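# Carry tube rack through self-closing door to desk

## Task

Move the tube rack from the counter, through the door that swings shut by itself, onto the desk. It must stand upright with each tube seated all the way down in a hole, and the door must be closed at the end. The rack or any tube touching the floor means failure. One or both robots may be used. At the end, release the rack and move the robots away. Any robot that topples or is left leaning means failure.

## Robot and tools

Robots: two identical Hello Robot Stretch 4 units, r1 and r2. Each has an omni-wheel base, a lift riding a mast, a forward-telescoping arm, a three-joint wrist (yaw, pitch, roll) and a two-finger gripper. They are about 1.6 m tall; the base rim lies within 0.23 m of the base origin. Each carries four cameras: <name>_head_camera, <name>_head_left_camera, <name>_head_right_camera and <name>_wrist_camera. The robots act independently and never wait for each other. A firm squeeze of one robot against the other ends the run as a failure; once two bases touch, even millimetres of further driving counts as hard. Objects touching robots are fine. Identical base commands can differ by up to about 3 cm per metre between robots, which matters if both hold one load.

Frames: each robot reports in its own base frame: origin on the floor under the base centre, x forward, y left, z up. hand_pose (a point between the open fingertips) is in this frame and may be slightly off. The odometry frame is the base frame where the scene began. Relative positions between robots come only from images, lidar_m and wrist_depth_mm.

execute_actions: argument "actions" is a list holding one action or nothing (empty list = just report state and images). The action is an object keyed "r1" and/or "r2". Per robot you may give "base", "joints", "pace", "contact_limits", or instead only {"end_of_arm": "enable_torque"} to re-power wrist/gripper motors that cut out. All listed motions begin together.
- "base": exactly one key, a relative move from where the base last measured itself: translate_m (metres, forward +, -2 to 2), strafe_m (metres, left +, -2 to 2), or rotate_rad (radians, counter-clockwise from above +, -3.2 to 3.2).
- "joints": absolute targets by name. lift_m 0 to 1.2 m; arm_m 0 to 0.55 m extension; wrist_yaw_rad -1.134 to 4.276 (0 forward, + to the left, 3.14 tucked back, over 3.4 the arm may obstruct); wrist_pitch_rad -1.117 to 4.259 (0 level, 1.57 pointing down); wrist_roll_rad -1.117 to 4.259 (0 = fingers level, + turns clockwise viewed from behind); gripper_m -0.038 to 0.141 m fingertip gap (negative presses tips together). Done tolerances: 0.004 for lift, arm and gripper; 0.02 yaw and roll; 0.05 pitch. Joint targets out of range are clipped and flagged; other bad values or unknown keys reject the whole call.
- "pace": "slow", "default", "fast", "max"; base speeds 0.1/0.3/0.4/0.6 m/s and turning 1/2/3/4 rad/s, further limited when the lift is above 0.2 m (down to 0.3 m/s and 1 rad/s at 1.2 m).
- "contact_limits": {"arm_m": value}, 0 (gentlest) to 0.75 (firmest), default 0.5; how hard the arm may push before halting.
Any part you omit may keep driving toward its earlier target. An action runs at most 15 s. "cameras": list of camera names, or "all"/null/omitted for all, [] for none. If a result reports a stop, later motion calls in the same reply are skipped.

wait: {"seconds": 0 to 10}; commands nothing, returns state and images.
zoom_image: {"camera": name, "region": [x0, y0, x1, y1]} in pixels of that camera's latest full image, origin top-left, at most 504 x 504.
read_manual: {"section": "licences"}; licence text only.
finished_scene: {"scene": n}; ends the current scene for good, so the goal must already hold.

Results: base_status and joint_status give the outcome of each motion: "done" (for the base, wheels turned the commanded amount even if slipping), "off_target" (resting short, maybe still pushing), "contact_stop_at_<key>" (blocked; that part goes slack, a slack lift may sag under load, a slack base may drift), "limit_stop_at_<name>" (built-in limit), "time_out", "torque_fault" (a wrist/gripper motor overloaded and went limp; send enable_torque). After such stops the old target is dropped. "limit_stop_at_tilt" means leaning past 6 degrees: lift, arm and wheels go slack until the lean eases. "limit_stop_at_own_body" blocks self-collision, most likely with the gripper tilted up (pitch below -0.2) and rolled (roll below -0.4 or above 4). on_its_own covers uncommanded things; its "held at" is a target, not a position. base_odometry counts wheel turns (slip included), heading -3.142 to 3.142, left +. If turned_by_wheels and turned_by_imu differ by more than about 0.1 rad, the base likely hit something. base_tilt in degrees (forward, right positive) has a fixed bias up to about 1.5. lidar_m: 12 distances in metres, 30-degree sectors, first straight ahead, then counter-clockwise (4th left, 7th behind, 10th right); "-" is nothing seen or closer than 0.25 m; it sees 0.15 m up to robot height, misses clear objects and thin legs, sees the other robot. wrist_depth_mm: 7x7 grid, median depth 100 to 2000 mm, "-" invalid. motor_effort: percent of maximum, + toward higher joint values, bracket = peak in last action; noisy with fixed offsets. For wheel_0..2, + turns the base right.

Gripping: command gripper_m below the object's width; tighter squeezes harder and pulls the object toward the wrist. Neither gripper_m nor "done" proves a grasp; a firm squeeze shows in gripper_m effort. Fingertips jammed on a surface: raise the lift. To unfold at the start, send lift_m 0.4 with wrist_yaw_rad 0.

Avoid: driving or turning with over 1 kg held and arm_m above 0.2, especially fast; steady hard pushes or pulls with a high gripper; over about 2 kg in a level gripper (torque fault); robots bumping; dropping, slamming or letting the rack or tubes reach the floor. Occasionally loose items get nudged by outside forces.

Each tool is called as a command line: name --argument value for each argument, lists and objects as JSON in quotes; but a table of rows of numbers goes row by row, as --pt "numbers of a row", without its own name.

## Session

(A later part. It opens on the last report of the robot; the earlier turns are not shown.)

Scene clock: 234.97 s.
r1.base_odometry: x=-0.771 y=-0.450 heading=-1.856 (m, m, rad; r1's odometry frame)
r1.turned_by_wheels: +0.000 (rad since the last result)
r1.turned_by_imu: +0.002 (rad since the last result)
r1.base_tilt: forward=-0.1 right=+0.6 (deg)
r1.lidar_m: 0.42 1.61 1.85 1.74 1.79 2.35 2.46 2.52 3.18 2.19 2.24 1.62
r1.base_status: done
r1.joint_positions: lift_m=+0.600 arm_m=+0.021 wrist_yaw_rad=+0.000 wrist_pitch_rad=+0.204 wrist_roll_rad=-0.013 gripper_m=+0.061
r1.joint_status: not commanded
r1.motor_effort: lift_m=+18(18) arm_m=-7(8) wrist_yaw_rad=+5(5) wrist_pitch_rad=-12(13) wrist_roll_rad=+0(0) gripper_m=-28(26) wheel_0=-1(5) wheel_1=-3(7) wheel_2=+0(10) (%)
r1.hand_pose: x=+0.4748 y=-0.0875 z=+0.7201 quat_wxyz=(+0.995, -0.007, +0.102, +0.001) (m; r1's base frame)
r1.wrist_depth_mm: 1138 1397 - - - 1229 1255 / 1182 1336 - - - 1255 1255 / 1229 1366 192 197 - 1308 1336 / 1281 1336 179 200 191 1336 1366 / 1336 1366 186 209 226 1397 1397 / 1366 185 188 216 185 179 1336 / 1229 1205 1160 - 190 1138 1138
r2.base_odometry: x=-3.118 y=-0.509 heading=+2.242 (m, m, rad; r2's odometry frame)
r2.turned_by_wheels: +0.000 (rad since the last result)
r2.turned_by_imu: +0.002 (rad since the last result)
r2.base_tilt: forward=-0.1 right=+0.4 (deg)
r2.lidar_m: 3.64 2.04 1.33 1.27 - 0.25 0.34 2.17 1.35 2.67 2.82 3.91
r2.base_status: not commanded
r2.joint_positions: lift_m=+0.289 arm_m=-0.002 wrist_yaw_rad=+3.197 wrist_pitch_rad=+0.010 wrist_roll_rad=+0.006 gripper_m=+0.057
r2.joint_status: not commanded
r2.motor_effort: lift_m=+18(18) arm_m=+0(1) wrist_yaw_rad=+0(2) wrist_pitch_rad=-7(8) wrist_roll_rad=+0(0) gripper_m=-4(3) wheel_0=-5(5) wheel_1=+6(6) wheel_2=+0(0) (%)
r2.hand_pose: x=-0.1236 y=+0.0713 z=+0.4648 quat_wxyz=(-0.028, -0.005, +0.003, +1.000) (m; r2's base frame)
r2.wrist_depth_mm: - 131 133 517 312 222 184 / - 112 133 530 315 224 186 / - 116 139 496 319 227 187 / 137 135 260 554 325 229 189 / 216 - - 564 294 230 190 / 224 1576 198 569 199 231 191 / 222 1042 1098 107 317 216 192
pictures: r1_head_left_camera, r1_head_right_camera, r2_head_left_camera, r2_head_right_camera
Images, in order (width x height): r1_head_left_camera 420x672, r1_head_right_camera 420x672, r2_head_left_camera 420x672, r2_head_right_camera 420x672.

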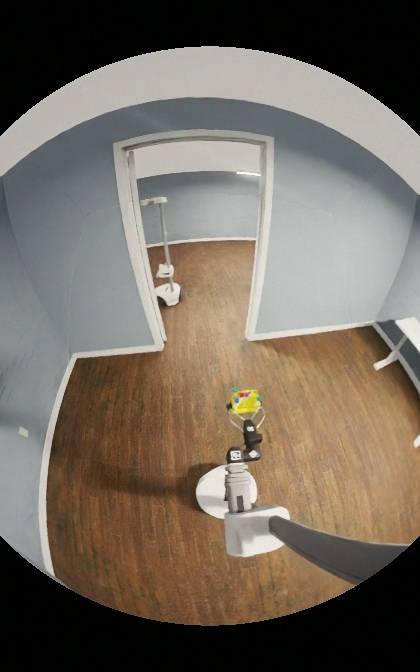

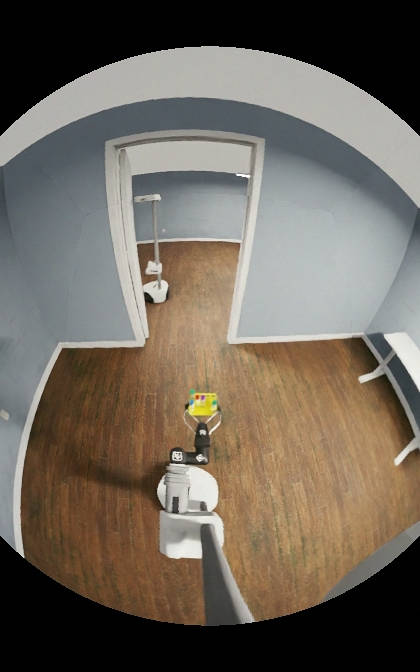

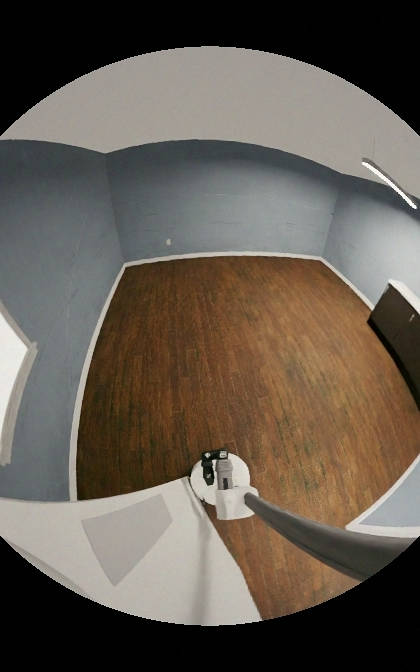

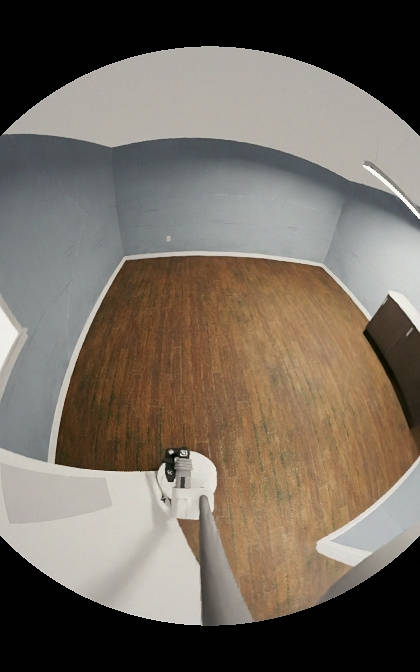

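execute_actions --actions '[{"r1":{"base":{"rotate_rad":-1.57},"joints":{"lift_m":0.8},"pace":"slow"},"r2":{"base":{"translate_m":0.7},"pace":"slow"}}]' --cameras '["r1_head_camera","r1_head_left_camera","r2_head_left_camera"]'

Scene clock: 245.43 s.
r1.base_odometry: x=-0.771 y=-0.450 heading=+2.857 (m, m, rad; r1's odometry frame)
r1.turned_by_wheels: -1.569 (rad since the last result)
r1.turned_by_imu: -1.559 (rad since the last result)
r1.base_tilt: forward=-0.2 right=+0.7 (deg)
r1.lidar_m: 0.41 2.23 1.61 1.64 1.60 1.90 1.74 1.78 2.31 2.46 2.54 0.46
r1.base_status: done
r1.joint_positions: lift_m=+0.800 arm_m=+0.021 wrist_yaw_rad=+0.000 wrist_pitch_rad=+0.204 wrist_roll_rad=-0.013 gripper_m=+0.061
r1.joint_status: all done
r1.motor_effort: lift_m=+26(27) arm_m=-8(8) wrist_yaw_rad=+4(4) wrist_pitch_rad=-13(13) wrist_roll_rad=+0(1) gripper_m=-30(29) wheel_0=+3(6) wheel_1=+1(7) wheel_2=+3(7) (%)
r1.hand_pose: x=+0.4748 y=-0.0874 z=+0.9194 quat_wxyz=(+0.995, -0.007, +0.102, +0.001) (m; r1's base frame)
r1.wrist_depth_mm: - - - - - - - / - - - - - - - / - - 200 198 - - - / - - 181 202 191 - - / - - 186 209 200 - - / 1921 185 189 217 185 178 1661 / 1576 1499 1430 - 190 1464 1397
r2.base_odometry: x=-3.554 y=+0.038 heading=+2.243 (m, m, rad; r2's odometry frame)
r2.turned_by_wheels: +0.000 (rad since the last result)
r2.turned_by_imu: +0.001 (rad since the last result)
r2.base_tilt: forward=-0.3 right=+0.3 (deg)
r2.lidar_m: 2.94 2.14 1.46 1.31 1.36 1.77 1.46 1.28 2.09 2.70 2.74 3.17
r2.base_status: done
r2.joint_positions: lift_m=+0.289 arm_m=-0.002 wrist_yaw_rad=+3.197 wrist_pitch_rad=+0.010 wrist_roll_rad=+0.006 gripper_m=+0.057
r2.joint_status: not commanded
r2.motor_effort: lift_m=+18(18) arm_m=+0(0) wrist_yaw_rad=-1(0) wrist_pitch_rad=-7(7) wrist_roll_rad=-1(1) gripper_m=-3(7) wheel_0=+2(7) wheel_1=+4(12) wheel_2=-2(6) (%)
r2.hand_pose: x=-0.1236 y=+0.0713 z=+0.4648 quat_wxyz=(-0.028, -0.005, +0.003, +1.000) (m; r2's base frame)
r2.wrist_depth_mm: - 131 133 1661 1756 1708 1708 / - 112 133 1756 1756 1756 1756 / - 116 139 1708 1708 1808 1708 / 136 135 259 1708 1756 1808 1756 / 215 1366 1537 1756 1756 1808 1808 / 223 1366 198 1537 199 1464 1464 / 222 1025 1098 107 1060 991 1025
pictures: r1_head_camera, r1_head_left_camera, r2_head_left_camera
Images, in order (width x height): r1_head_camera 420x560, r1_head_left_camera 420x672, r2_head_left_camera 420x672.

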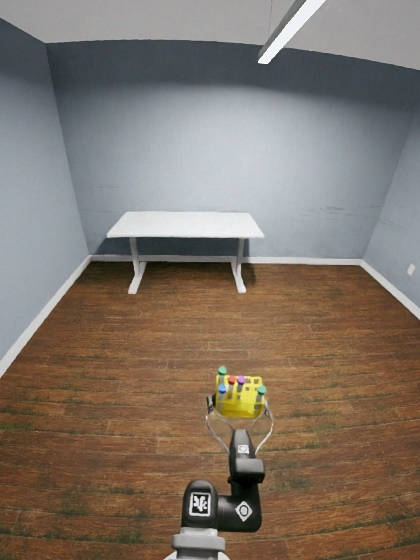

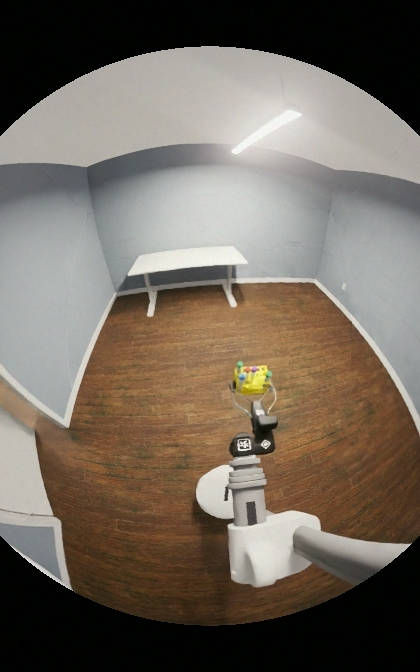

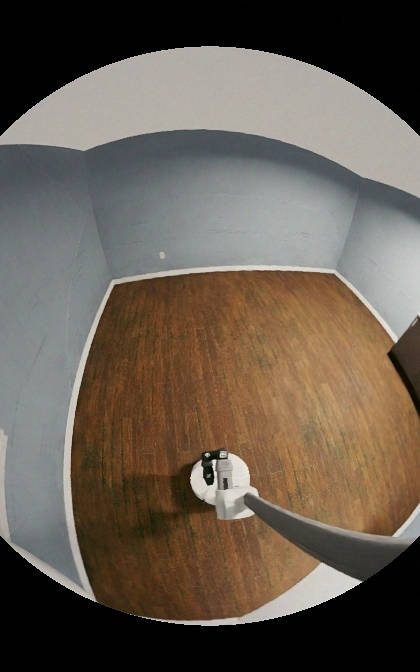

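execute_actions --actions '[{"r1":{"base":{"strafe_m":0.3}}}]' --cameras '[]'

execute_actions --actions '[{"r1":{"base":{"translate_m":1.2}}}]' --cameras '["r1_head_camera","r1_head_left_camera","r1_wrist_camera"]'

Scene clock: 249.77 s.
r1.base_odometry: x=-0.855 y=-0.738 heading=+2.858 (m, m, rad; r1's odometry frame)
r1.turned_by_wheels: +0.000 (rad since the last result)
r1.turned_by_imu: -0.002 (rad since the last result)
r1.base_tilt: forward=-0.2 right=+0.6 (deg)
r1.lidar_m: 0.44 1.89 1.31 1.31 1.31 1.64 1.75 1.82 2.36 2.76 2.82 0.45
r1.base_status: done
r1.joint_positions: lift_m=+0.800 arm_m=+0.021 wrist_yaw_rad=+0.000 wrist_pitch_rad=+0.204 wrist_roll_rad=-0.013 gripper_m=+0.061
r1.joint_status: not commanded
r1.motor_effort: lift_m=+25(26) arm_m=-8(8) wrist_yaw_rad=+3(4) wrist_pitch_rad=-12(12) wrist_roll_rad=-1(1) gripper_m=-27(29) wheel_0=+1(10) wheel_1=-1(11) wheel_2=+0(3) (%)
r1.hand_pose: x=+0.4748 y=-0.0874 z=+0.9195 quat_wxyz=(+0.995, -0.007, +0.102, +0.001) (m; r1's base frame)
r1.wrist_depth_mm: - - - - - - - / - - - - - - - / - - 192 198 - - - / - - 180 202 191 - - / - - 186 208 211 - - / 1863 185 189 216 185 179 1576 / 1537 1499 1430 - 190 1397 1430
r2.base_odometry: x=-3.554 y=+0.038 heading=+2.243 (m, m, rad; r2's odometry frame)
r2.turned_by_wheels: +0.000 (rad since the last result)
r2.turned_by_imu: +0.002 (rad since the last result)
r2.base_tilt: forward=-0.3 right=+0.4 (deg)
r2.lidar_m: 2.93 2.19 1.47 1.31 1.35 1.75 1.61 1.65 2.10 2.71 2.76 3.16
r2.base_status: not commanded
r2.joint_positions: lift_m=+0.289 arm_m=-0.002 wrist_yaw_rad=+3.197 wrist_pitch_rad=+0.010 wrist_roll_rad=+0.006 gripper_m=+0.057
r2.joint_status: not commanded
r2.motor_effort: lift_m=+18(18) arm_m=+0(0) wrist_yaw_rad=-2(0) wrist_pitch_rad=-8(7) wrist_roll_rad=-1(1) gripper_m=-2(1) wheel_0=+2(2) wheel_1=+5(4) wheel_2=-2(2) (%)
r2.hand_pose: x=-0.1236 y=+0.0713 z=+0.4648 quat_wxyz=(-0.028, -0.005, +0.003, +1.000) (m; r2's base frame)
r2.wrist_depth_mm: - 131 133 1708 1708 1756 1708 / - 112 133 1708 1708 1756 1708 / - 116 139 1708 1756 1808 1756 / 137 135 262 1708 1708 1808 1756 / 215 1661 1708 1756 1756 1808 1756 / 224 1576 198 1499 199 1464 1464 / 221 1025 1098 107 1060 976 1042
pictures: none
No camera images: the call's "cameras" was empty. Leave "cameras" out to get every camera's image.

Scene clock: 255.27 s.
r1.base_odometry: x=-2.007 y=-0.402 heading=+2.858 (m, m, rad; r1's odometry frame)
r1.turned_by_wheels: +0.000 (rad since the last result)
r1.turned_by_imu: -0.006 (rad since the last result)
r1.base_tilt: forward=-0.2 right=+0.6 (deg)
r1.lidar_m: 0.43 0.99 1.42 1.32 1.34 1.85 2.97 3.04 2.86 2.66 2.74 0.44
r1.base_status: done
r1.joint_positions: lift_m=+0.800 arm_m=+0.021 wrist_yaw_rad=+0.000 wrist_pitch_rad=+0.204 wrist_roll_rad=-0.013 gripper_m=+0.061
r1.joint_status: not commanded
r1.motor_effort: lift_m=+25(25) arm_m=-8(8) wrist_yaw_rad=+3(4) wrist_pitch_rad=-12(12) wrist_roll_rad=+1(0) gripper_m=-28(29) wheel_0=+1(6) wheel_1=+0(5) wheel_2=+1(10) (%)
r1.hand_pose: x=+0.4748 y=-0.0874 z=+0.9195 quat_wxyz=(+0.995, -0.007, +0.102, +0.001) (m; r1's base frame)
r1.wrist_depth_mm: 1397 1336 1430 1430 1464 1430 1499 / 1430 1430 1430 1464 1464 1499 1499 / 1464 1464 217 197 1537 1537 1537 / 1499 1281 182 201 191 1060 1618 / 878 854 187 210 200 798 1708 / 1618 185 189 217 185 179 1661 / 1499 1430 1430 - 190 1397 1430
r2.base_odometry: x=-3.554 y=+0.038 heading=+2.243 (m, m, rad; r2's odometry frame)
r2.turned_by_wheels: +0.000 (rad since the last result)
r2.turned_by_imu: +0.002 (rad since the last result)
r2.base_tilt: forward=-0.2 right=+0.3 (deg)
r2.lidar_m: 2.95 2.17 1.45 1.32 1.36 1.75 1.60 1.65 2.07 2.72 2.75 3.17
r2.base_status: not commanded
r2.joint_positions: lift_m=+0.289 arm_m=-0.002 wrist_yaw_rad=+3.197 wrist_pitch_rad=+0.010 wrist_roll_rad=+0.006 gripper_m=+0.057
r2.joint_status: not commanded
r2.motor_effort: lift_m=+18(18) arm_m=+1(0) wrist_yaw_rad=+1(0) wrist_pitch_rad=-7(7) wrist_roll_rad=+0(0) gripper_m=-2(3) wheel_0=+2(2) wheel_1=+4(5) wheel_2=-2(2) (%)
r2.hand_pose: x=-0.1236 y=+0.0713 z=+0.4648 quat_wxyz=(-0.028, -0.005, +0.003, +1.000) (m; r2's base frame)
r2.wrist_depth_mm: - 131 133 1708 1708 1756 1708 / - 112 133 1756 1708 1756 1756 / - 116 139 1756 1708 1756 1708 / 137 135 259 1756 1756 1808 1808 / 215 1661 1708 1708 1708 1808 1756 / 224 1576 198 1499 199 1464 1430 / 222 1025 1098 107 1060 991 1025
pictures: r1_head_camera, r1_head_left_camera, r1_wrist_camera
Images, in order (width x height): r1_head_camera 420x560, r1_head_left_camera 420x672, r1_wrist_camera 616x392.

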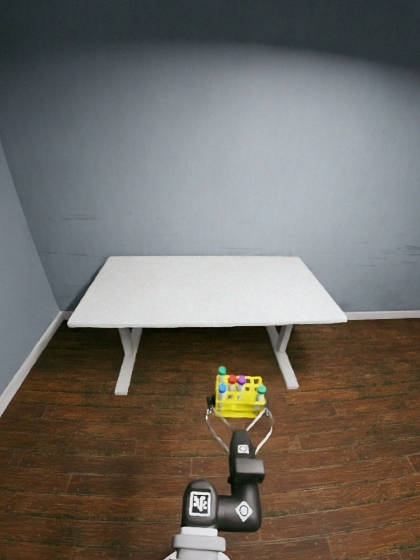

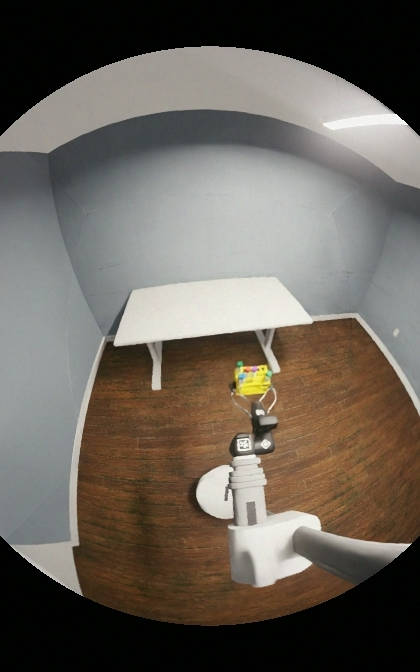

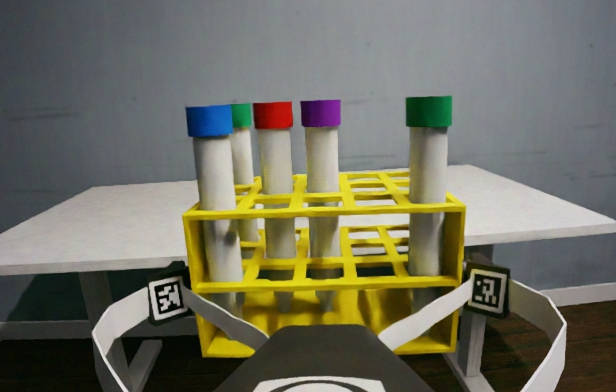

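execute_actions --actions '[{"r1":{"base":{"translate_m":0.45}}}]' --cameras '[]'

execute_actions --actions '[{"r1":{"joints":{"arm_m":0.3},"pace":"slow"}}]' --cameras '["r1_head_camera","r1_head_left_camera","r1_wrist_camera"]'

Scene clock: 260.57 s.
r1.base_odometry: x=-2.439 y=-0.276 heading=+2.858 (m, m, rad; r1's odometry frame)
r1.turned_by_wheels: +0.000 (rad since the last result)
r1.turned_by_imu: -0.004 (rad since the last result)
r1.base_tilt: forward=-0.2 right=+0.6 (deg)
r1.lidar_m: 0.43 0.54 0.70 1.35 1.39 1.89 3.43 3.47 2.81 2.63 0.83 0.45
r1.base_status: done
r1.joint_positions: lift_m=+0.800 arm_m=+0.021 wrist_yaw_rad=+0.000 wrist_pitch_rad=+0.204 wrist_roll_rad=-0.013 gripper_m=+0.061
r1.joint_status: not commanded
r1.motor_effort: lift_m=+25(25) arm_m=-8(8) wrist_yaw_rad=+2(3) wrist_pitch_rad=-12(12) wrist_roll_rad=+1(1) gripper_m=-31(27) wheel_0=+1(6) wheel_1=+2(9) wheel_2=+0(11) (%)
r1.hand_pose: x=+0.4748 y=-0.0874 z=+0.9195 quat_wxyz=(+0.995, -0.007, +0.102, +0.001) (m; r1's base frame)
r1.wrist_depth_mm: 976 991 1008 1008 1025 1042 1042 / 1008 1008 1025 1042 1025 1042 1078 / 1042 1042 195 197 1078 1098 1098 / 1078 1098 180 202 190 1060 1138 / 809 788 187 210 201 661 691 / 574 185 189 216 185 179 477 / 452 442 424 - 190 424 424
r2.base_odometry: x=-3.554 y=+0.038 heading=+2.243 (m, m, rad; r2's odometry frame)
r2.turned_by_wheels: +0.000 (rad since the last result)
r2.turned_by_imu: +0.002 (rad since the last result)
r2.base_tilt: forward=-0.4 right=+0.3 (deg)
r2.lidar_m: 2.94 2.17 1.47 1.30 1.36 1.73 1.61 1.65 2.10 2.70 2.76 3.18
r2.base_status: not commanded
r2.joint_positions: lift_m=+0.289 arm_m=-0.002 wrist_yaw_rad=+3.197 wrist_pitch_rad=+0.010 wrist_roll_rad=+0.006 gripper_m=+0.057
r2.joint_status: not commanded
r2.motor_effort: lift_m=+18(18) arm_m=+0(0) wrist_yaw_rad=-1(1) wrist_pitch_rad=-7(7) wrist_roll_rad=-1(1) gripper_m=-5(4) wheel_0=+2(2) wheel_1=+4(4) wheel_2=-2(2) (%)
r2.hand_pose: x=-0.1236 y=+0.0713 z=+0.4648 quat_wxyz=(-0.028, -0.005, +0.003, +1.000) (m; r2's base frame)
r2.wrist_depth_mm: - 131 133 1708 1708 1756 1708 / - 112 133 1708 1756 1756 1756 / - 116 139 1708 1708 1756 1756 / 137 135 260 1708 1808 1756 1756 / 215 1708 1708 1756 1808 1808 1756 / 224 1576 198 1499 198 1464 1430 / 221 1025 1098 107 1060 976 1008
pictures: none
No camera images: the call's "cameras" was empty. Leave "cameras" out to get every camera's image.

Scene clock: 264.67 s.
r1.base_odometry: x=-2.439 y=-0.276 heading=+2.858 (m, m, rad; r1's odometry frame)
r1.turned_by_wheels: +0.000 (rad since the last result)
r1.turned_by_imu: -0.002 (rad since the last result)
r1.base_tilt: forward=-0.1 right=+0.7 (deg)
r1.lidar_m: 0.51 0.54 0.68 1.35 1.38 1.91 3.43 3.47 2.81 2.64 0.84 0.58
r1.base_status: not commanded
r1.joint_positions: lift_m=+0.800 arm_m=+0.299 wrist_yaw_rad=+0.000 wrist_pitch_rad=+0.204 wrist_roll_rad=-0.013 gripper_m=+0.061
r1.joint_status: all done
r1.motor_effort: lift_m=+25(25) arm_m=+8(7) wrist_yaw_rad=+4(4) wrist_pitch_rad=-12(13) wrist_roll_rad=-1(1) gripper_m=-28(31) wheel_0=+1(1) wheel_1=+2(2) wheel_2=+0(1) (%)
r1.hand_pose: x=+0.7520 y=-0.0874 z=+0.9195 quat_wxyz=(+0.995, -0.007, +0.102, +0.001) (m; r1's base frame)
r1.wrist_depth_mm: 723 732 750 750 759 768 778 / 750 768 768 768 788 788 798 / 768 788 201 197 809 820 831 / 820 809 182 202 191 842 866 / 831 788 186 211 211 647 683 / 569 185 189 217 185 179 469 / 452 442 421 - 190 415 421
r2.base_odometry: x=-3.554 y=+0.038 heading=+2.243 (m, m, rad; r2's odometry frame)
r2.turned_by_wheels: +0.000 (rad since the last result)
r2.turned_by_imu: +0.002 (rad since the last result)
r2.base_tilt: forward=-0.3 right=+0.4 (deg)
r2.lidar_m: 2.96 2.14 1.47 1.33 1.33 1.76 1.61 1.65 2.10 2.71 2.76 3.13
r2.base_status: not commanded
r2.joint_positions: lift_m=+0.289 arm_m=-0.002 wrist_yaw_rad=+3.197 wrist_pitch_rad=+0.010 wrist_roll_rad=+0.006 gripper_m=+0.057
r2.joint_status: not commanded
r2.motor_effort: lift_m=+17(17) arm_m=+0(0) wrist_yaw_rad=-3(3) wrist_pitch_rad=-8(7) wrist_roll_rad=-1(1) gripper_m=-1(3) wheel_0=+2(2) wheel_1=+4(5) wheel_2=-2(2) (%)
r2.hand_pose: x=-0.1236 y=+0.0713 z=+0.4648 quat_wxyz=(-0.028, -0.005, +0.003, +1.000) (m; r2's base frame)
r2.wrist_depth_mm: - 131 133 1708 1756 1756 1756 / - 112 133 1756 1708 1756 1756 / - 116 139 1708 1708 1808 1756 / 137 135 260 1756 1756 1756 1756 / 215 1708 1708 1756 1756 1756 1756 / 224 1576 198 1537 199 1430 1430 / 222 1042 1078 107 1060 976 1025
pictures: r1_head_camera, r1_head_left_camera, r1_wrist_camera
Images, in order (width x height): r1_head_camera 420x560, r1_head_left_camera 420x672, r1_wrist_camera 616x392.

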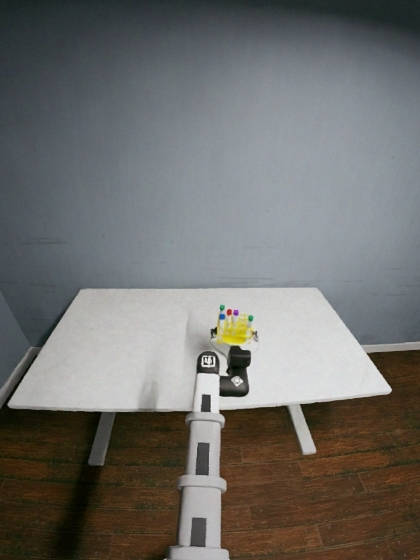

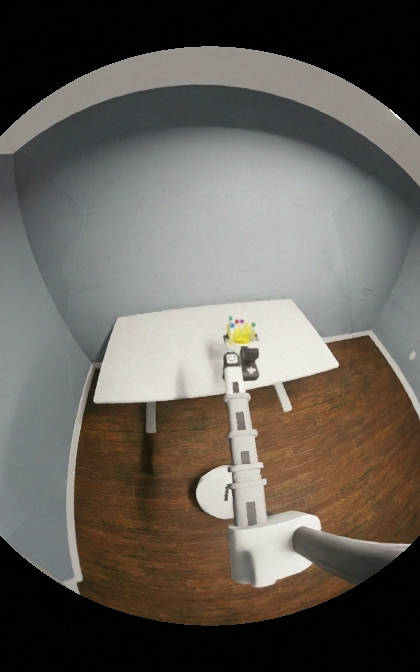

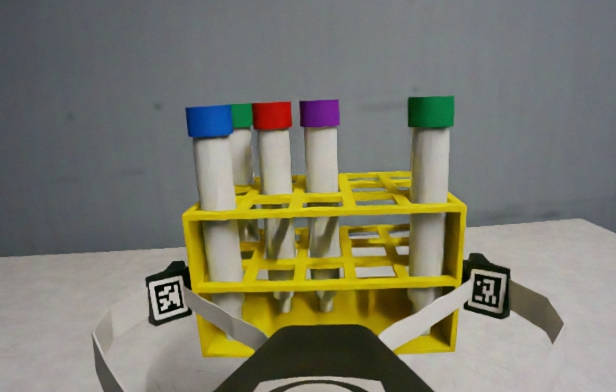

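execute_actions --actions '[{"r1":{"joints":{"lift_m":0.67},"pace":"slow"}}]' --cameras '["r1_wrist_camera","r1_head_camera"]'

Scene clock: 268.30 s.
r1.base_odometry: x=-2.439 y=-0.276 heading=+2.858 (m, m, rad; r1's odometry frame)
r1.turned_by_wheels: +0.000 (rad since the last result)
r1.turned_by_imu: -0.001 (rad since the last result)
r1.base_tilt: forward=-0.1 right=+0.6 (deg)
r1.lidar_m: 0.53 0.54 0.71 1.35 1.40 1.89 3.43 3.48 2.82 2.63 0.83 0.58
r1.base_status: not commanded
r1.joint_positions: lift_m=+0.670 arm_m=+0.299 wrist_yaw_rad=+0.000 wrist_pitch_rad=+0.204 wrist_roll_rad=-0.013 gripper_m=+0.061
r1.joint_status: all done
r1.motor_effort: lift_m=+16(24) arm_m=+8(8) wrist_yaw_rad=+4(3) wrist_pitch_rad=-13(13) wrist_roll_rad=-1(0) gripper_m=-29(29) wheel_0=+1(1) wheel_1=+2(1) wheel_2=-1(1) (%)
r1.hand_pose: x=+0.7520 y=-0.0874 z=+0.7902 quat_wxyz=(+0.995, -0.007, +0.102, +0.001) (m; r1's base frame)
r1.wrist_depth_mm: 723 741 741 750 750 768 768 / 759 768 768 768 778 798 809 / 788 788 201 197 809 809 820 / 759 723 181 202 191 597 585 / 449 445 186 210 211 368 387 / 324 185 188 216 185 178 276 / 255 250 238 - 190 236 -
r2.base_odometry: x=-3.554 y=+0.038 heading=+2.243 (m, m, rad; r2's odometry frame)
r2.turned_by_wheels: +0.000 (rad since the last result)
r2.turned_by_imu: +0.001 (rad since the last result)
r2.base_tilt: forward=-0.2 right=+0.3 (deg)
r2.lidar_m: 2.95 2.19 1.46 1.33 1.34 1.78 1.60 1.67 2.10 2.71 2.76 3.17
r2.base_status: not commanded
r2.joint_positions: lift_m=+0.289 arm_m=-0.002 wrist_yaw_rad=+3.197 wrist_pitch_rad=+0.010 wrist_roll_rad=+0.006 gripper_m=+0.057
r2.joint_status: not commanded
r2.motor_effort: lift_m=+18(18) arm_m=+0(0) wrist_yaw_rad=-1(1) wrist_pitch_rad=-8(7) wrist_roll_rad=+0(0) gripper_m=-3(4) wheel_0=+2(2) wheel_1=+4(4) wheel_2=-2(2) (%)
r2.hand_pose: x=-0.1236 y=+0.0713 z=+0.4648 quat_wxyz=(-0.028, -0.005, +0.003, +1.000) (m; r2's base frame)
r2.wrist_depth_mm: - 131 133 1708 1708 1756 1708 / - 112 133 1708 1756 1756 1708 / - 116 139 1708 1756 1808 1756 / 137 135 260 1756 1756 1808 1756 / 215 1708 1708 1756 1756 1756 1756 / 224 1576 198 1576 199 1430 1430 / 222 1025 1078 107 1060 976 1008
pictures: r1_head_camera, r1_wrist_camera
Images, in order (width x height): r1_head_camera 420x560, r1_wrist_camera 616x392.

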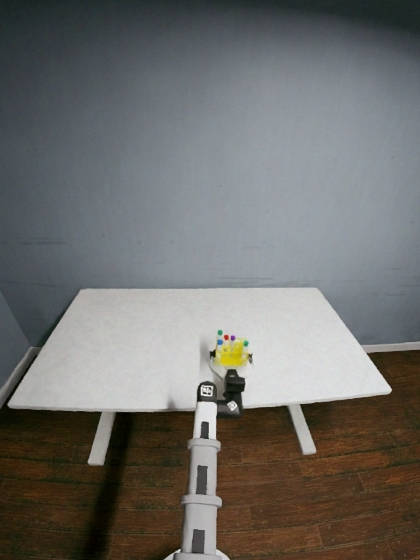

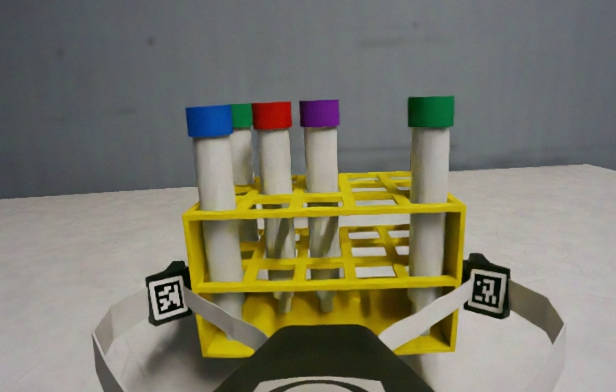

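execute_actions --actions '[{"r1":{"joints":{"lift_m":0.633},"pace":"slow"}}]' --cameras '[]'

execute_actions --actions '[{"r1":{"joints":{"gripper_m":0.141},"pace":"slow"}}]' --cameras '["r1_wrist_camera","r1_head_camera"]'

Scene clock: 271.80 s.
r1.base_odometry: x=-2.439 y=-0.276 heading=+2.858 (m, m, rad; r1's odometry frame)
r1.turned_by_wheels: +0.000 (rad since the last result)
r1.turned_by_imu: -0.001 (rad since the last result)
r1.base_tilt: forward=-0.2 right=+0.7 (deg)
r1.lidar_m: 0.53 0.52 0.72 1.35 1.38 1.91 3.44 3.47 2.80 2.64 0.86 0.58
r1.base_status: not commanded
r1.joint_positions: lift_m=+0.633 arm_m=+0.299 wrist_yaw_rad=+0.000 wrist_pitch_rad=+0.204 wrist_roll_rad=-0.013 gripper_m=+0.061
r1.joint_status: all done
r1.motor_effort: lift_m=+16(19) arm_m=+8(8) wrist_yaw_rad=+2(2) wrist_pitch_rad=-14(13) wrist_roll_rad=+1(0) gripper_m=-26(30) wheel_0=+1(1) wheel_1=+2(2) wheel_2=-1(0) (%)
r1.hand_pose: x=+0.7520 y=-0.0874 z=+0.7532 quat_wxyz=(+0.995, -0.007, +0.102, +0.001) (m; r1's base frame)
r1.wrist_depth_mm: 723 732 750 750 759 768 768 / 750 759 768 768 778 788 788 / 778 788 202 197 798 809 831 / 585 559 181 202 191 462 462 / 353 347 186 210 211 287 303 / 251 185 189 217 185 179 150 / 199 195 193 - 185 187 -
r2.base_odometry: x=-3.554 y=+0.038 heading=+2.243 (m, m, rad; r2's odometry frame)
r2.turned_by_wheels: +0.000 (rad since the last result)
r2.turned_by_imu: +0.001 (rad since the last result)
r2.base_tilt: forward=-0.2 right=+0.2 (deg)
r2.lidar_m: 2.94 2.16 1.46 1.31 1.36 1.75 1.60 1.64 2.12 2.72 2.75 3.16
r2.base_status: not commanded
r2.joint_positions: lift_m=+0.289 arm_m=-0.002 wrist_yaw_rad=+3.197 wrist_pitch_rad=+0.010 wrist_roll_rad=+0.006 gripper_m=+0.057
r2.joint_status: not commanded
r2.motor_effort: lift_m=+18(18) arm_m=+0(0) wrist_yaw_rad=+0(0) wrist_pitch_rad=-7(7) wrist_roll_rad=+0(0) gripper_m=-5(0) wheel_0=+2(2) wheel_1=+5(4) wheel_2=-2(2) (%)
r2.hand_pose: x=-0.1236 y=+0.0713 z=+0.4648 quat_wxyz=(-0.028, -0.005, +0.003, +1.000) (m; r2's base frame)
r2.wrist_depth_mm: - 131 133 1708 1756 1708 1708 / - 112 133 1708 1756 1756 1756 / - 116 139 1708 1756 1756 1756 / 137 135 260 1756 1756 1808 1808 / 215 1708 1708 1756 1808 1808 1756 / 224 1576 198 1537 199 1464 1430 / 222 1042 1098 107 1060 991 1025
pictures: none
No camera images: the call's "cameras" was empty. Leave "cameras" out to get every camera's image.

Scene clock: 275.67 s.
r1.base_odometry: x=-2.439 y=-0.276 heading=+2.858 (m, m, rad; r1's odometry frame)
r1.turned_by_wheels: +0.000 (rad since the last result)
r1.turned_by_imu: -0.002 (rad since the last result)
r1.base_tilt: forward=-0.2 right=+0.6 (deg)
r1.lidar_m: 0.52 0.53 0.71 1.35 1.38 1.94 3.43 3.48 2.81 2.63 0.84 0.57
r1.base_status: not commanded
r1.joint_positions: lift_m=+0.633 arm_m=+0.299 wrist_yaw_rad=+0.000 wrist_pitch_rad=+0.203 wrist_roll_rad=-0.013 gripper_m=+0.141
r1.joint_status: all done
r1.motor_effort: lift_m=+16(16) arm_m=+8(8) wrist_yaw_rad=+4(1) wrist_pitch_rad=-9(12) wrist_roll_rad=+0(0) gripper_m=-2(27) wheel_0=+1(1) wheel_1=+1(2) wheel_2=-1(1) (%)
r1.hand_pose: x=+0.7521 y=-0.0874 z=+0.7535 quat_wxyz=(+0.995, -0.007, +0.101, +0.001) (m; r1's base frame)
r1.wrist_depth_mm: 723 741 750 750 759 768 768 / 750 759 768 778 788 798 798 / 788 788 244 217 750 820 820 / 591 564 250 224 208 477 466 / 355 349 208 230 211 214 306 / 252 238 216 218 211 212 227 / 200 195 204 - 196 189 187
r2.base_odometry: x=-3.554 y=+0.038 heading=+2.243 (m, m, rad; r2's odometry frame)
r2.turned_by_wheels: +0.000 (rad since the last result)
r2.turned_by_imu: +0.001 (rad since the last result)
r2.base_tilt: forward=-0.2 right=+0.4 (deg)
r2.lidar_m: 2.93 2.17 1.44 1.31 1.35 1.76 1.60 1.66 2.11 2.68 2.77 3.18
r2.base_status: not commanded
r2.joint_positions: lift_m=+0.289 arm_m=-0.002 wrist_yaw_rad=+3.197 wrist_pitch_rad=+0.010 wrist_roll_rad=+0.006 gripper_m=+0.057
r2.joint_status: not commanded
r2.motor_effort: lift_m=+18(18) arm_m=+0(0) wrist_yaw_rad=-1(2) wrist_pitch_rad=-8(7) wrist_roll_rad=-1(0) gripper_m=-4(5) wheel_0=+2(2) wheel_1=+5(4) wheel_2=-2(2) (%)
r2.hand_pose: x=-0.1236 y=+0.0713 z=+0.4648 quat_wxyz=(-0.028, -0.005, +0.003, +1.000) (m; r2's base frame)
r2.wrist_depth_mm: - 131 133 1708 1756 1756 1708 / - 112 133 1708 1756 1808 1756 / - 116 139 1756 1756 1808 1756 / 137 135 260 1708 1808 1808 1756 / 215 1708 1708 1708 1808 1808 1808 / 224 1618 198 1537 200 1464 1430 / 222 1025 1098 107 1078 991 1025
pictures: r1_head_camera, r1_wrist_camera
Images, in order (width x height): r1_head_camera 420x560, r1_wrist_camera 616x392.

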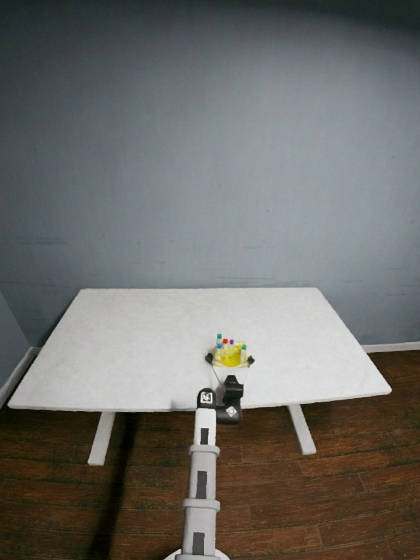

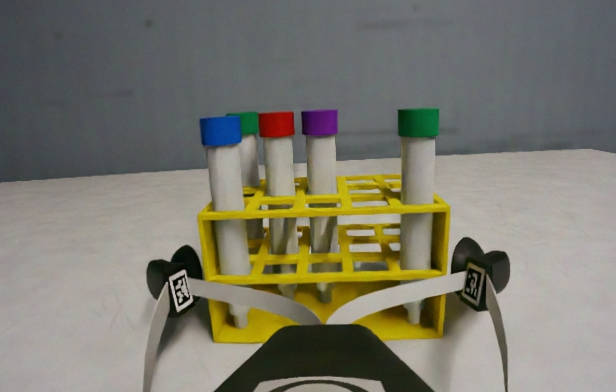

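Retract and inspect tube seating.

execute_actions --actions '[{"r1":{"joints":{"arm_m":0.15},"pace":"slow"}}]' --cameras '["r1_wrist_camera","r1_head_camera"]'

zoom_image --camera "r1_wrist_camera" --region '[220,90,420,290]'

Scene clock: 279.77 s.
r1.base_odometry: x=-2.439 y=-0.276 heading=+2.858 (m, m, rad; r1's odometry frame)
r1.turned_by_wheels: +0.000 (rad since the last result)
r1.turned_by_imu: -0.002 (rad since the last result)
r1.base_tilt: forward=-0.2 right=+0.6 (deg)
r1.lidar_m: 0.53 0.54 0.70 1.36 1.38 1.91 3.44 3.49 2.82 2.63 0.83 0.64
r1.base_status: not commanded
r1.joint_positions: lift_m=+0.633 arm_m=+0.151 wrist_yaw_rad=+0.000 wrist_pitch_rad=+0.203 wrist_roll_rad=-0.013 gripper_m=+0.141
r1.joint_status: all done
r1.motor_effort: lift_m=+16(16) arm_m=-8(4) wrist_yaw_rad=+6(3) wrist_pitch_rad=-10(10) wrist_roll_rad=+1(1) gripper_m=-1(0) wheel_0=+1(1) wheel_1=+2(2) wheel_2=-1(1) (%)
r1.hand_pose: x=+0.6049 y=-0.0874 z=+0.7535 quat_wxyz=(+0.995, -0.007, +0.101, +0.001) (m; r1's base frame)
r1.wrist_depth_mm: 854 866 891 891 904 904 904 / 891 891 904 904 931 946 946 / 917 931 917 362 866 960 960 / 603 569 539 382 449 484 466 / 359 351 342 336 325 298 306 / 254 240 226 224 218 213 229 / 201 196 204 - 196 193 195
r2.base_odometry: x=-3.554 y=+0.038 heading=+2.243 (m, m, rad; r2's odometry frame)
r2.turned_by_wheels: +0.000 (rad since the last result)
r2.turned_by_imu: +0.002 (rad since the last result)
r2.base_tilt: forward=-0.2 right=+0.3 (deg)
r2.lidar_m: 2.94 2.17 1.44 1.31 1.36 1.77 1.61 1.64 2.13 2.70 2.76 3.16
r2.base_status: not commanded
r2.joint_positions: lift_m=+0.289 arm_m=-0.002 wrist_yaw_rad=+3.197 wrist_pitch_rad=+0.010 wrist_roll_rad=+0.006 gripper_m=+0.057
r2.joint_status: not commanded
r2.motor_effort: lift_m=+17(18) arm_m=+0(0) wrist_yaw_rad=+0(2) wrist_pitch_rad=-8(7) wrist_roll_rad=+0(1) gripper_m=-6(7) wheel_0=+2(2) wheel_1=+5(5) wheel_2=-2(2) (%)
r2.hand_pose: x=-0.1236 y=+0.0713 z=+0.4648 quat_wxyz=(-0.028, -0.005, +0.003, +1.000) (m; r2's base frame)
r2.wrist_depth_mm: - 131 133 1708 1756 1756 1756 / - 112 133 1708 1708 1808 1756 / - 116 139 1708 1756 1756 1756 / 137 135 259 1756 1808 1756 1756 / 215 1708 1756 1756 1756 1808 1756 / 224 1576 198 1499 199 1464 1430 / 222 1042 1098 108 1060 976 1025
pictures: r1_head_camera, r1_wrist_camera
Images, in order (width x height): r1_head_camera 420x560, r1_wrist_camera 616x392.

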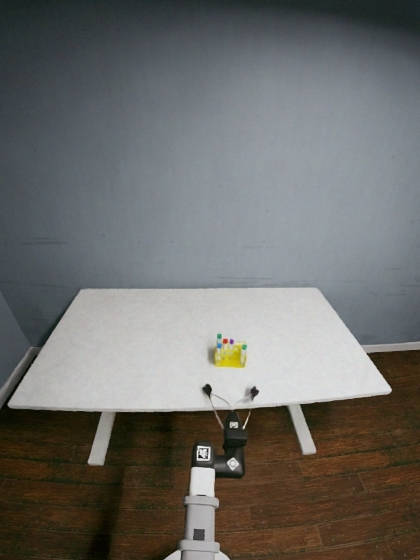

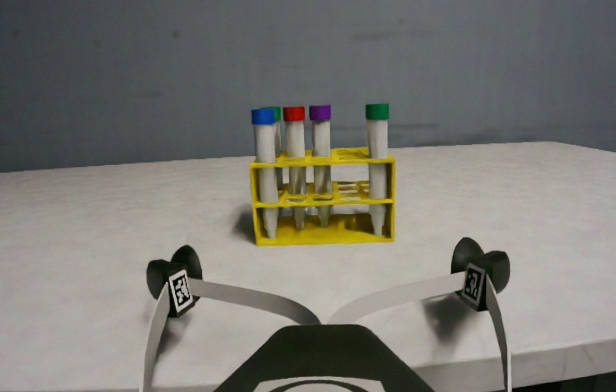

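Region (220, 90, 420, 290) of r1_wrist_camera's 616x392 image, scaled by 2.520.

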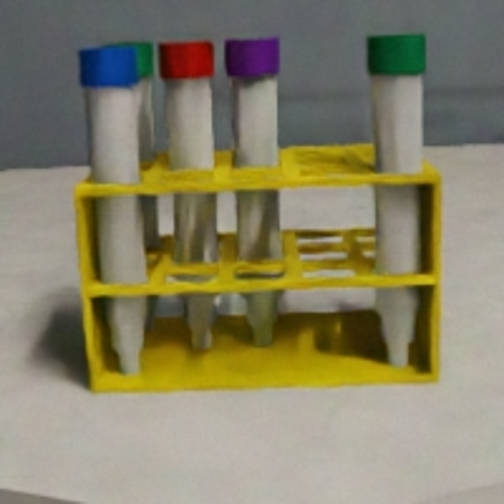

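execute_actions --actions '[{"r1":{"base":{"translate_m":-0.5},"joints":{"arm_m":0.0},"pace":"fast"}}]' --cameras '["r1_head_left_camera","r2_head_left_camera","r2_wrist_camera"]'

Scene clock: 284.00 s.
r1.base_odometry: x=-1.959 y=-0.416 heading=+2.858 (m, m, rad; r1's odometry frame)
r1.turned_by_wheels: +0.000 (rad since the last result)
r1.turned_by_imu: +0.000 (rad since the last result)
r1.base_tilt: forward=-0.1 right=+0.6 (deg)
r1.lidar_m: 1.02 1.04 1.41 1.31 1.34 1.87 2.91 2.98 2.84 2.67 2.73 1.11
r1.base_status: done
r1.joint_positions: lift_m=+0.633 arm_m=+0.002 wrist_yaw_rad=+0.000 wrist_pitch_rad=+0.202 wrist_roll_rad=-0.013 gripper_m=+0.141
r1.joint_status: all done
r1.motor_effort: lift_m=+16(16) arm_m=-8(9) wrist_yaw_rad=+2(2) wrist_pitch_rad=-8(9) wrist_roll_rad=+0(1) gripper_m=+1(1) wheel_0=+0(7) wheel_1=-2(5) wheel_2=-1(13) (%)
r1.hand_pose: x=+0.4553 y=-0.0874 z=+0.7536 quat_wxyz=(+0.995, -0.007, +0.101, +0.001) (m; r1's base frame)
r1.wrist_depth_mm: 1464 1430 1464 1464 1499 1499 1537 / 1430 1499 1537 1499 1537 1537 1576 / 1499 1499 1336 1008 1118 1060 1618 / 1138 1618 1618 1618 1661 1618 1661 / 1708 1618 1708 1661 1708 1708 1756 / 1661 1281 1430 1430 1366 1366 1464 / 1308 1281 1308 - 1281 1205 1182
r2.base_odometry: x=-3.554 y=+0.038 heading=+2.243 (m, m, rad; r2's odometry frame)
r2.turned_by_wheels: +0.000 (rad since the last result)
r2.turned_by_imu: +0.002 (rad since the last result)
r2.base_tilt: forward=-0.2 right=+0.4 (deg)
r2.lidar_m: 2.94 2.16 1.46 1.31 1.35 1.76 1.61 1.64 2.11 2.71 2.75 3.18
r2.base_status: not commanded
r2.joint_positions: lift_m=+0.289 arm_m=-0.002 wrist_yaw_rad=+3.197 wrist_pitch_rad=+0.010 wrist_roll_rad=+0.006 gripper_m=+0.057
r2.joint_status: not commanded
r2.motor_effort: lift_m=+18(17) arm_m=+0(0) wrist_yaw_rad=-1(0) wrist_pitch_rad=-7(8) wrist_roll_rad=+0(0) gripper_m=-6(3) wheel_0=+2(2) wheel_1=+4(4) wheel_2=-2(2) (%)
r2.hand_pose: x=-0.1236 y=+0.0713 z=+0.4648 quat_wxyz=(-0.028, -0.005, +0.003, +1.000) (m; r2's base frame)
r2.wrist_depth_mm: - 131 133 1708 1708 1756 1708 / - 112 133 1708 1756 1756 1708 / - 116 139 1708 1756 1808 1708 / 137 135 262 1708 1756 1756 1756 / 216 1661 1756 1756 1808 1808 1756 / 224 1576 198 1537 199 1464 1430 / 222 1042 1098 107 1060 976 1008
pictures: r1_head_left_camera, r2_head_left_camera, r2_wrist_camera
Images, in order (width x height): r1_head_left_camera 420x672, r2_head_left_camera 420x672, r2_wrist_camera 616x392.

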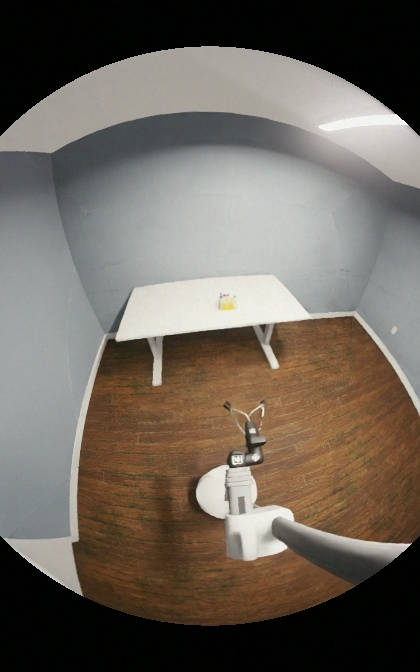

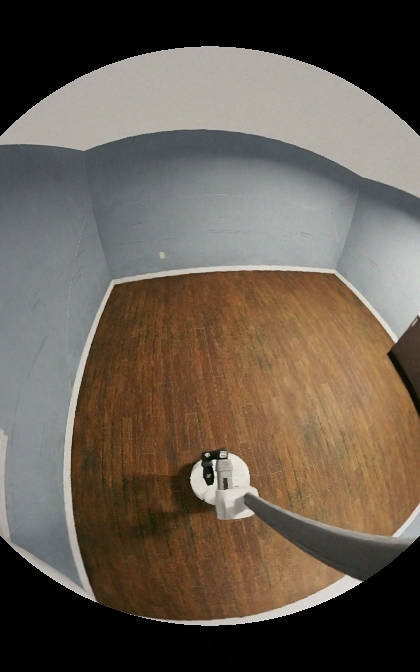

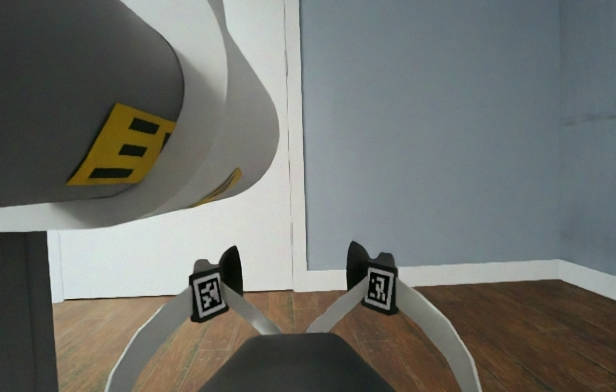

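Door is shut.

finished_scene --scene 1

The scene is finished: the task was done.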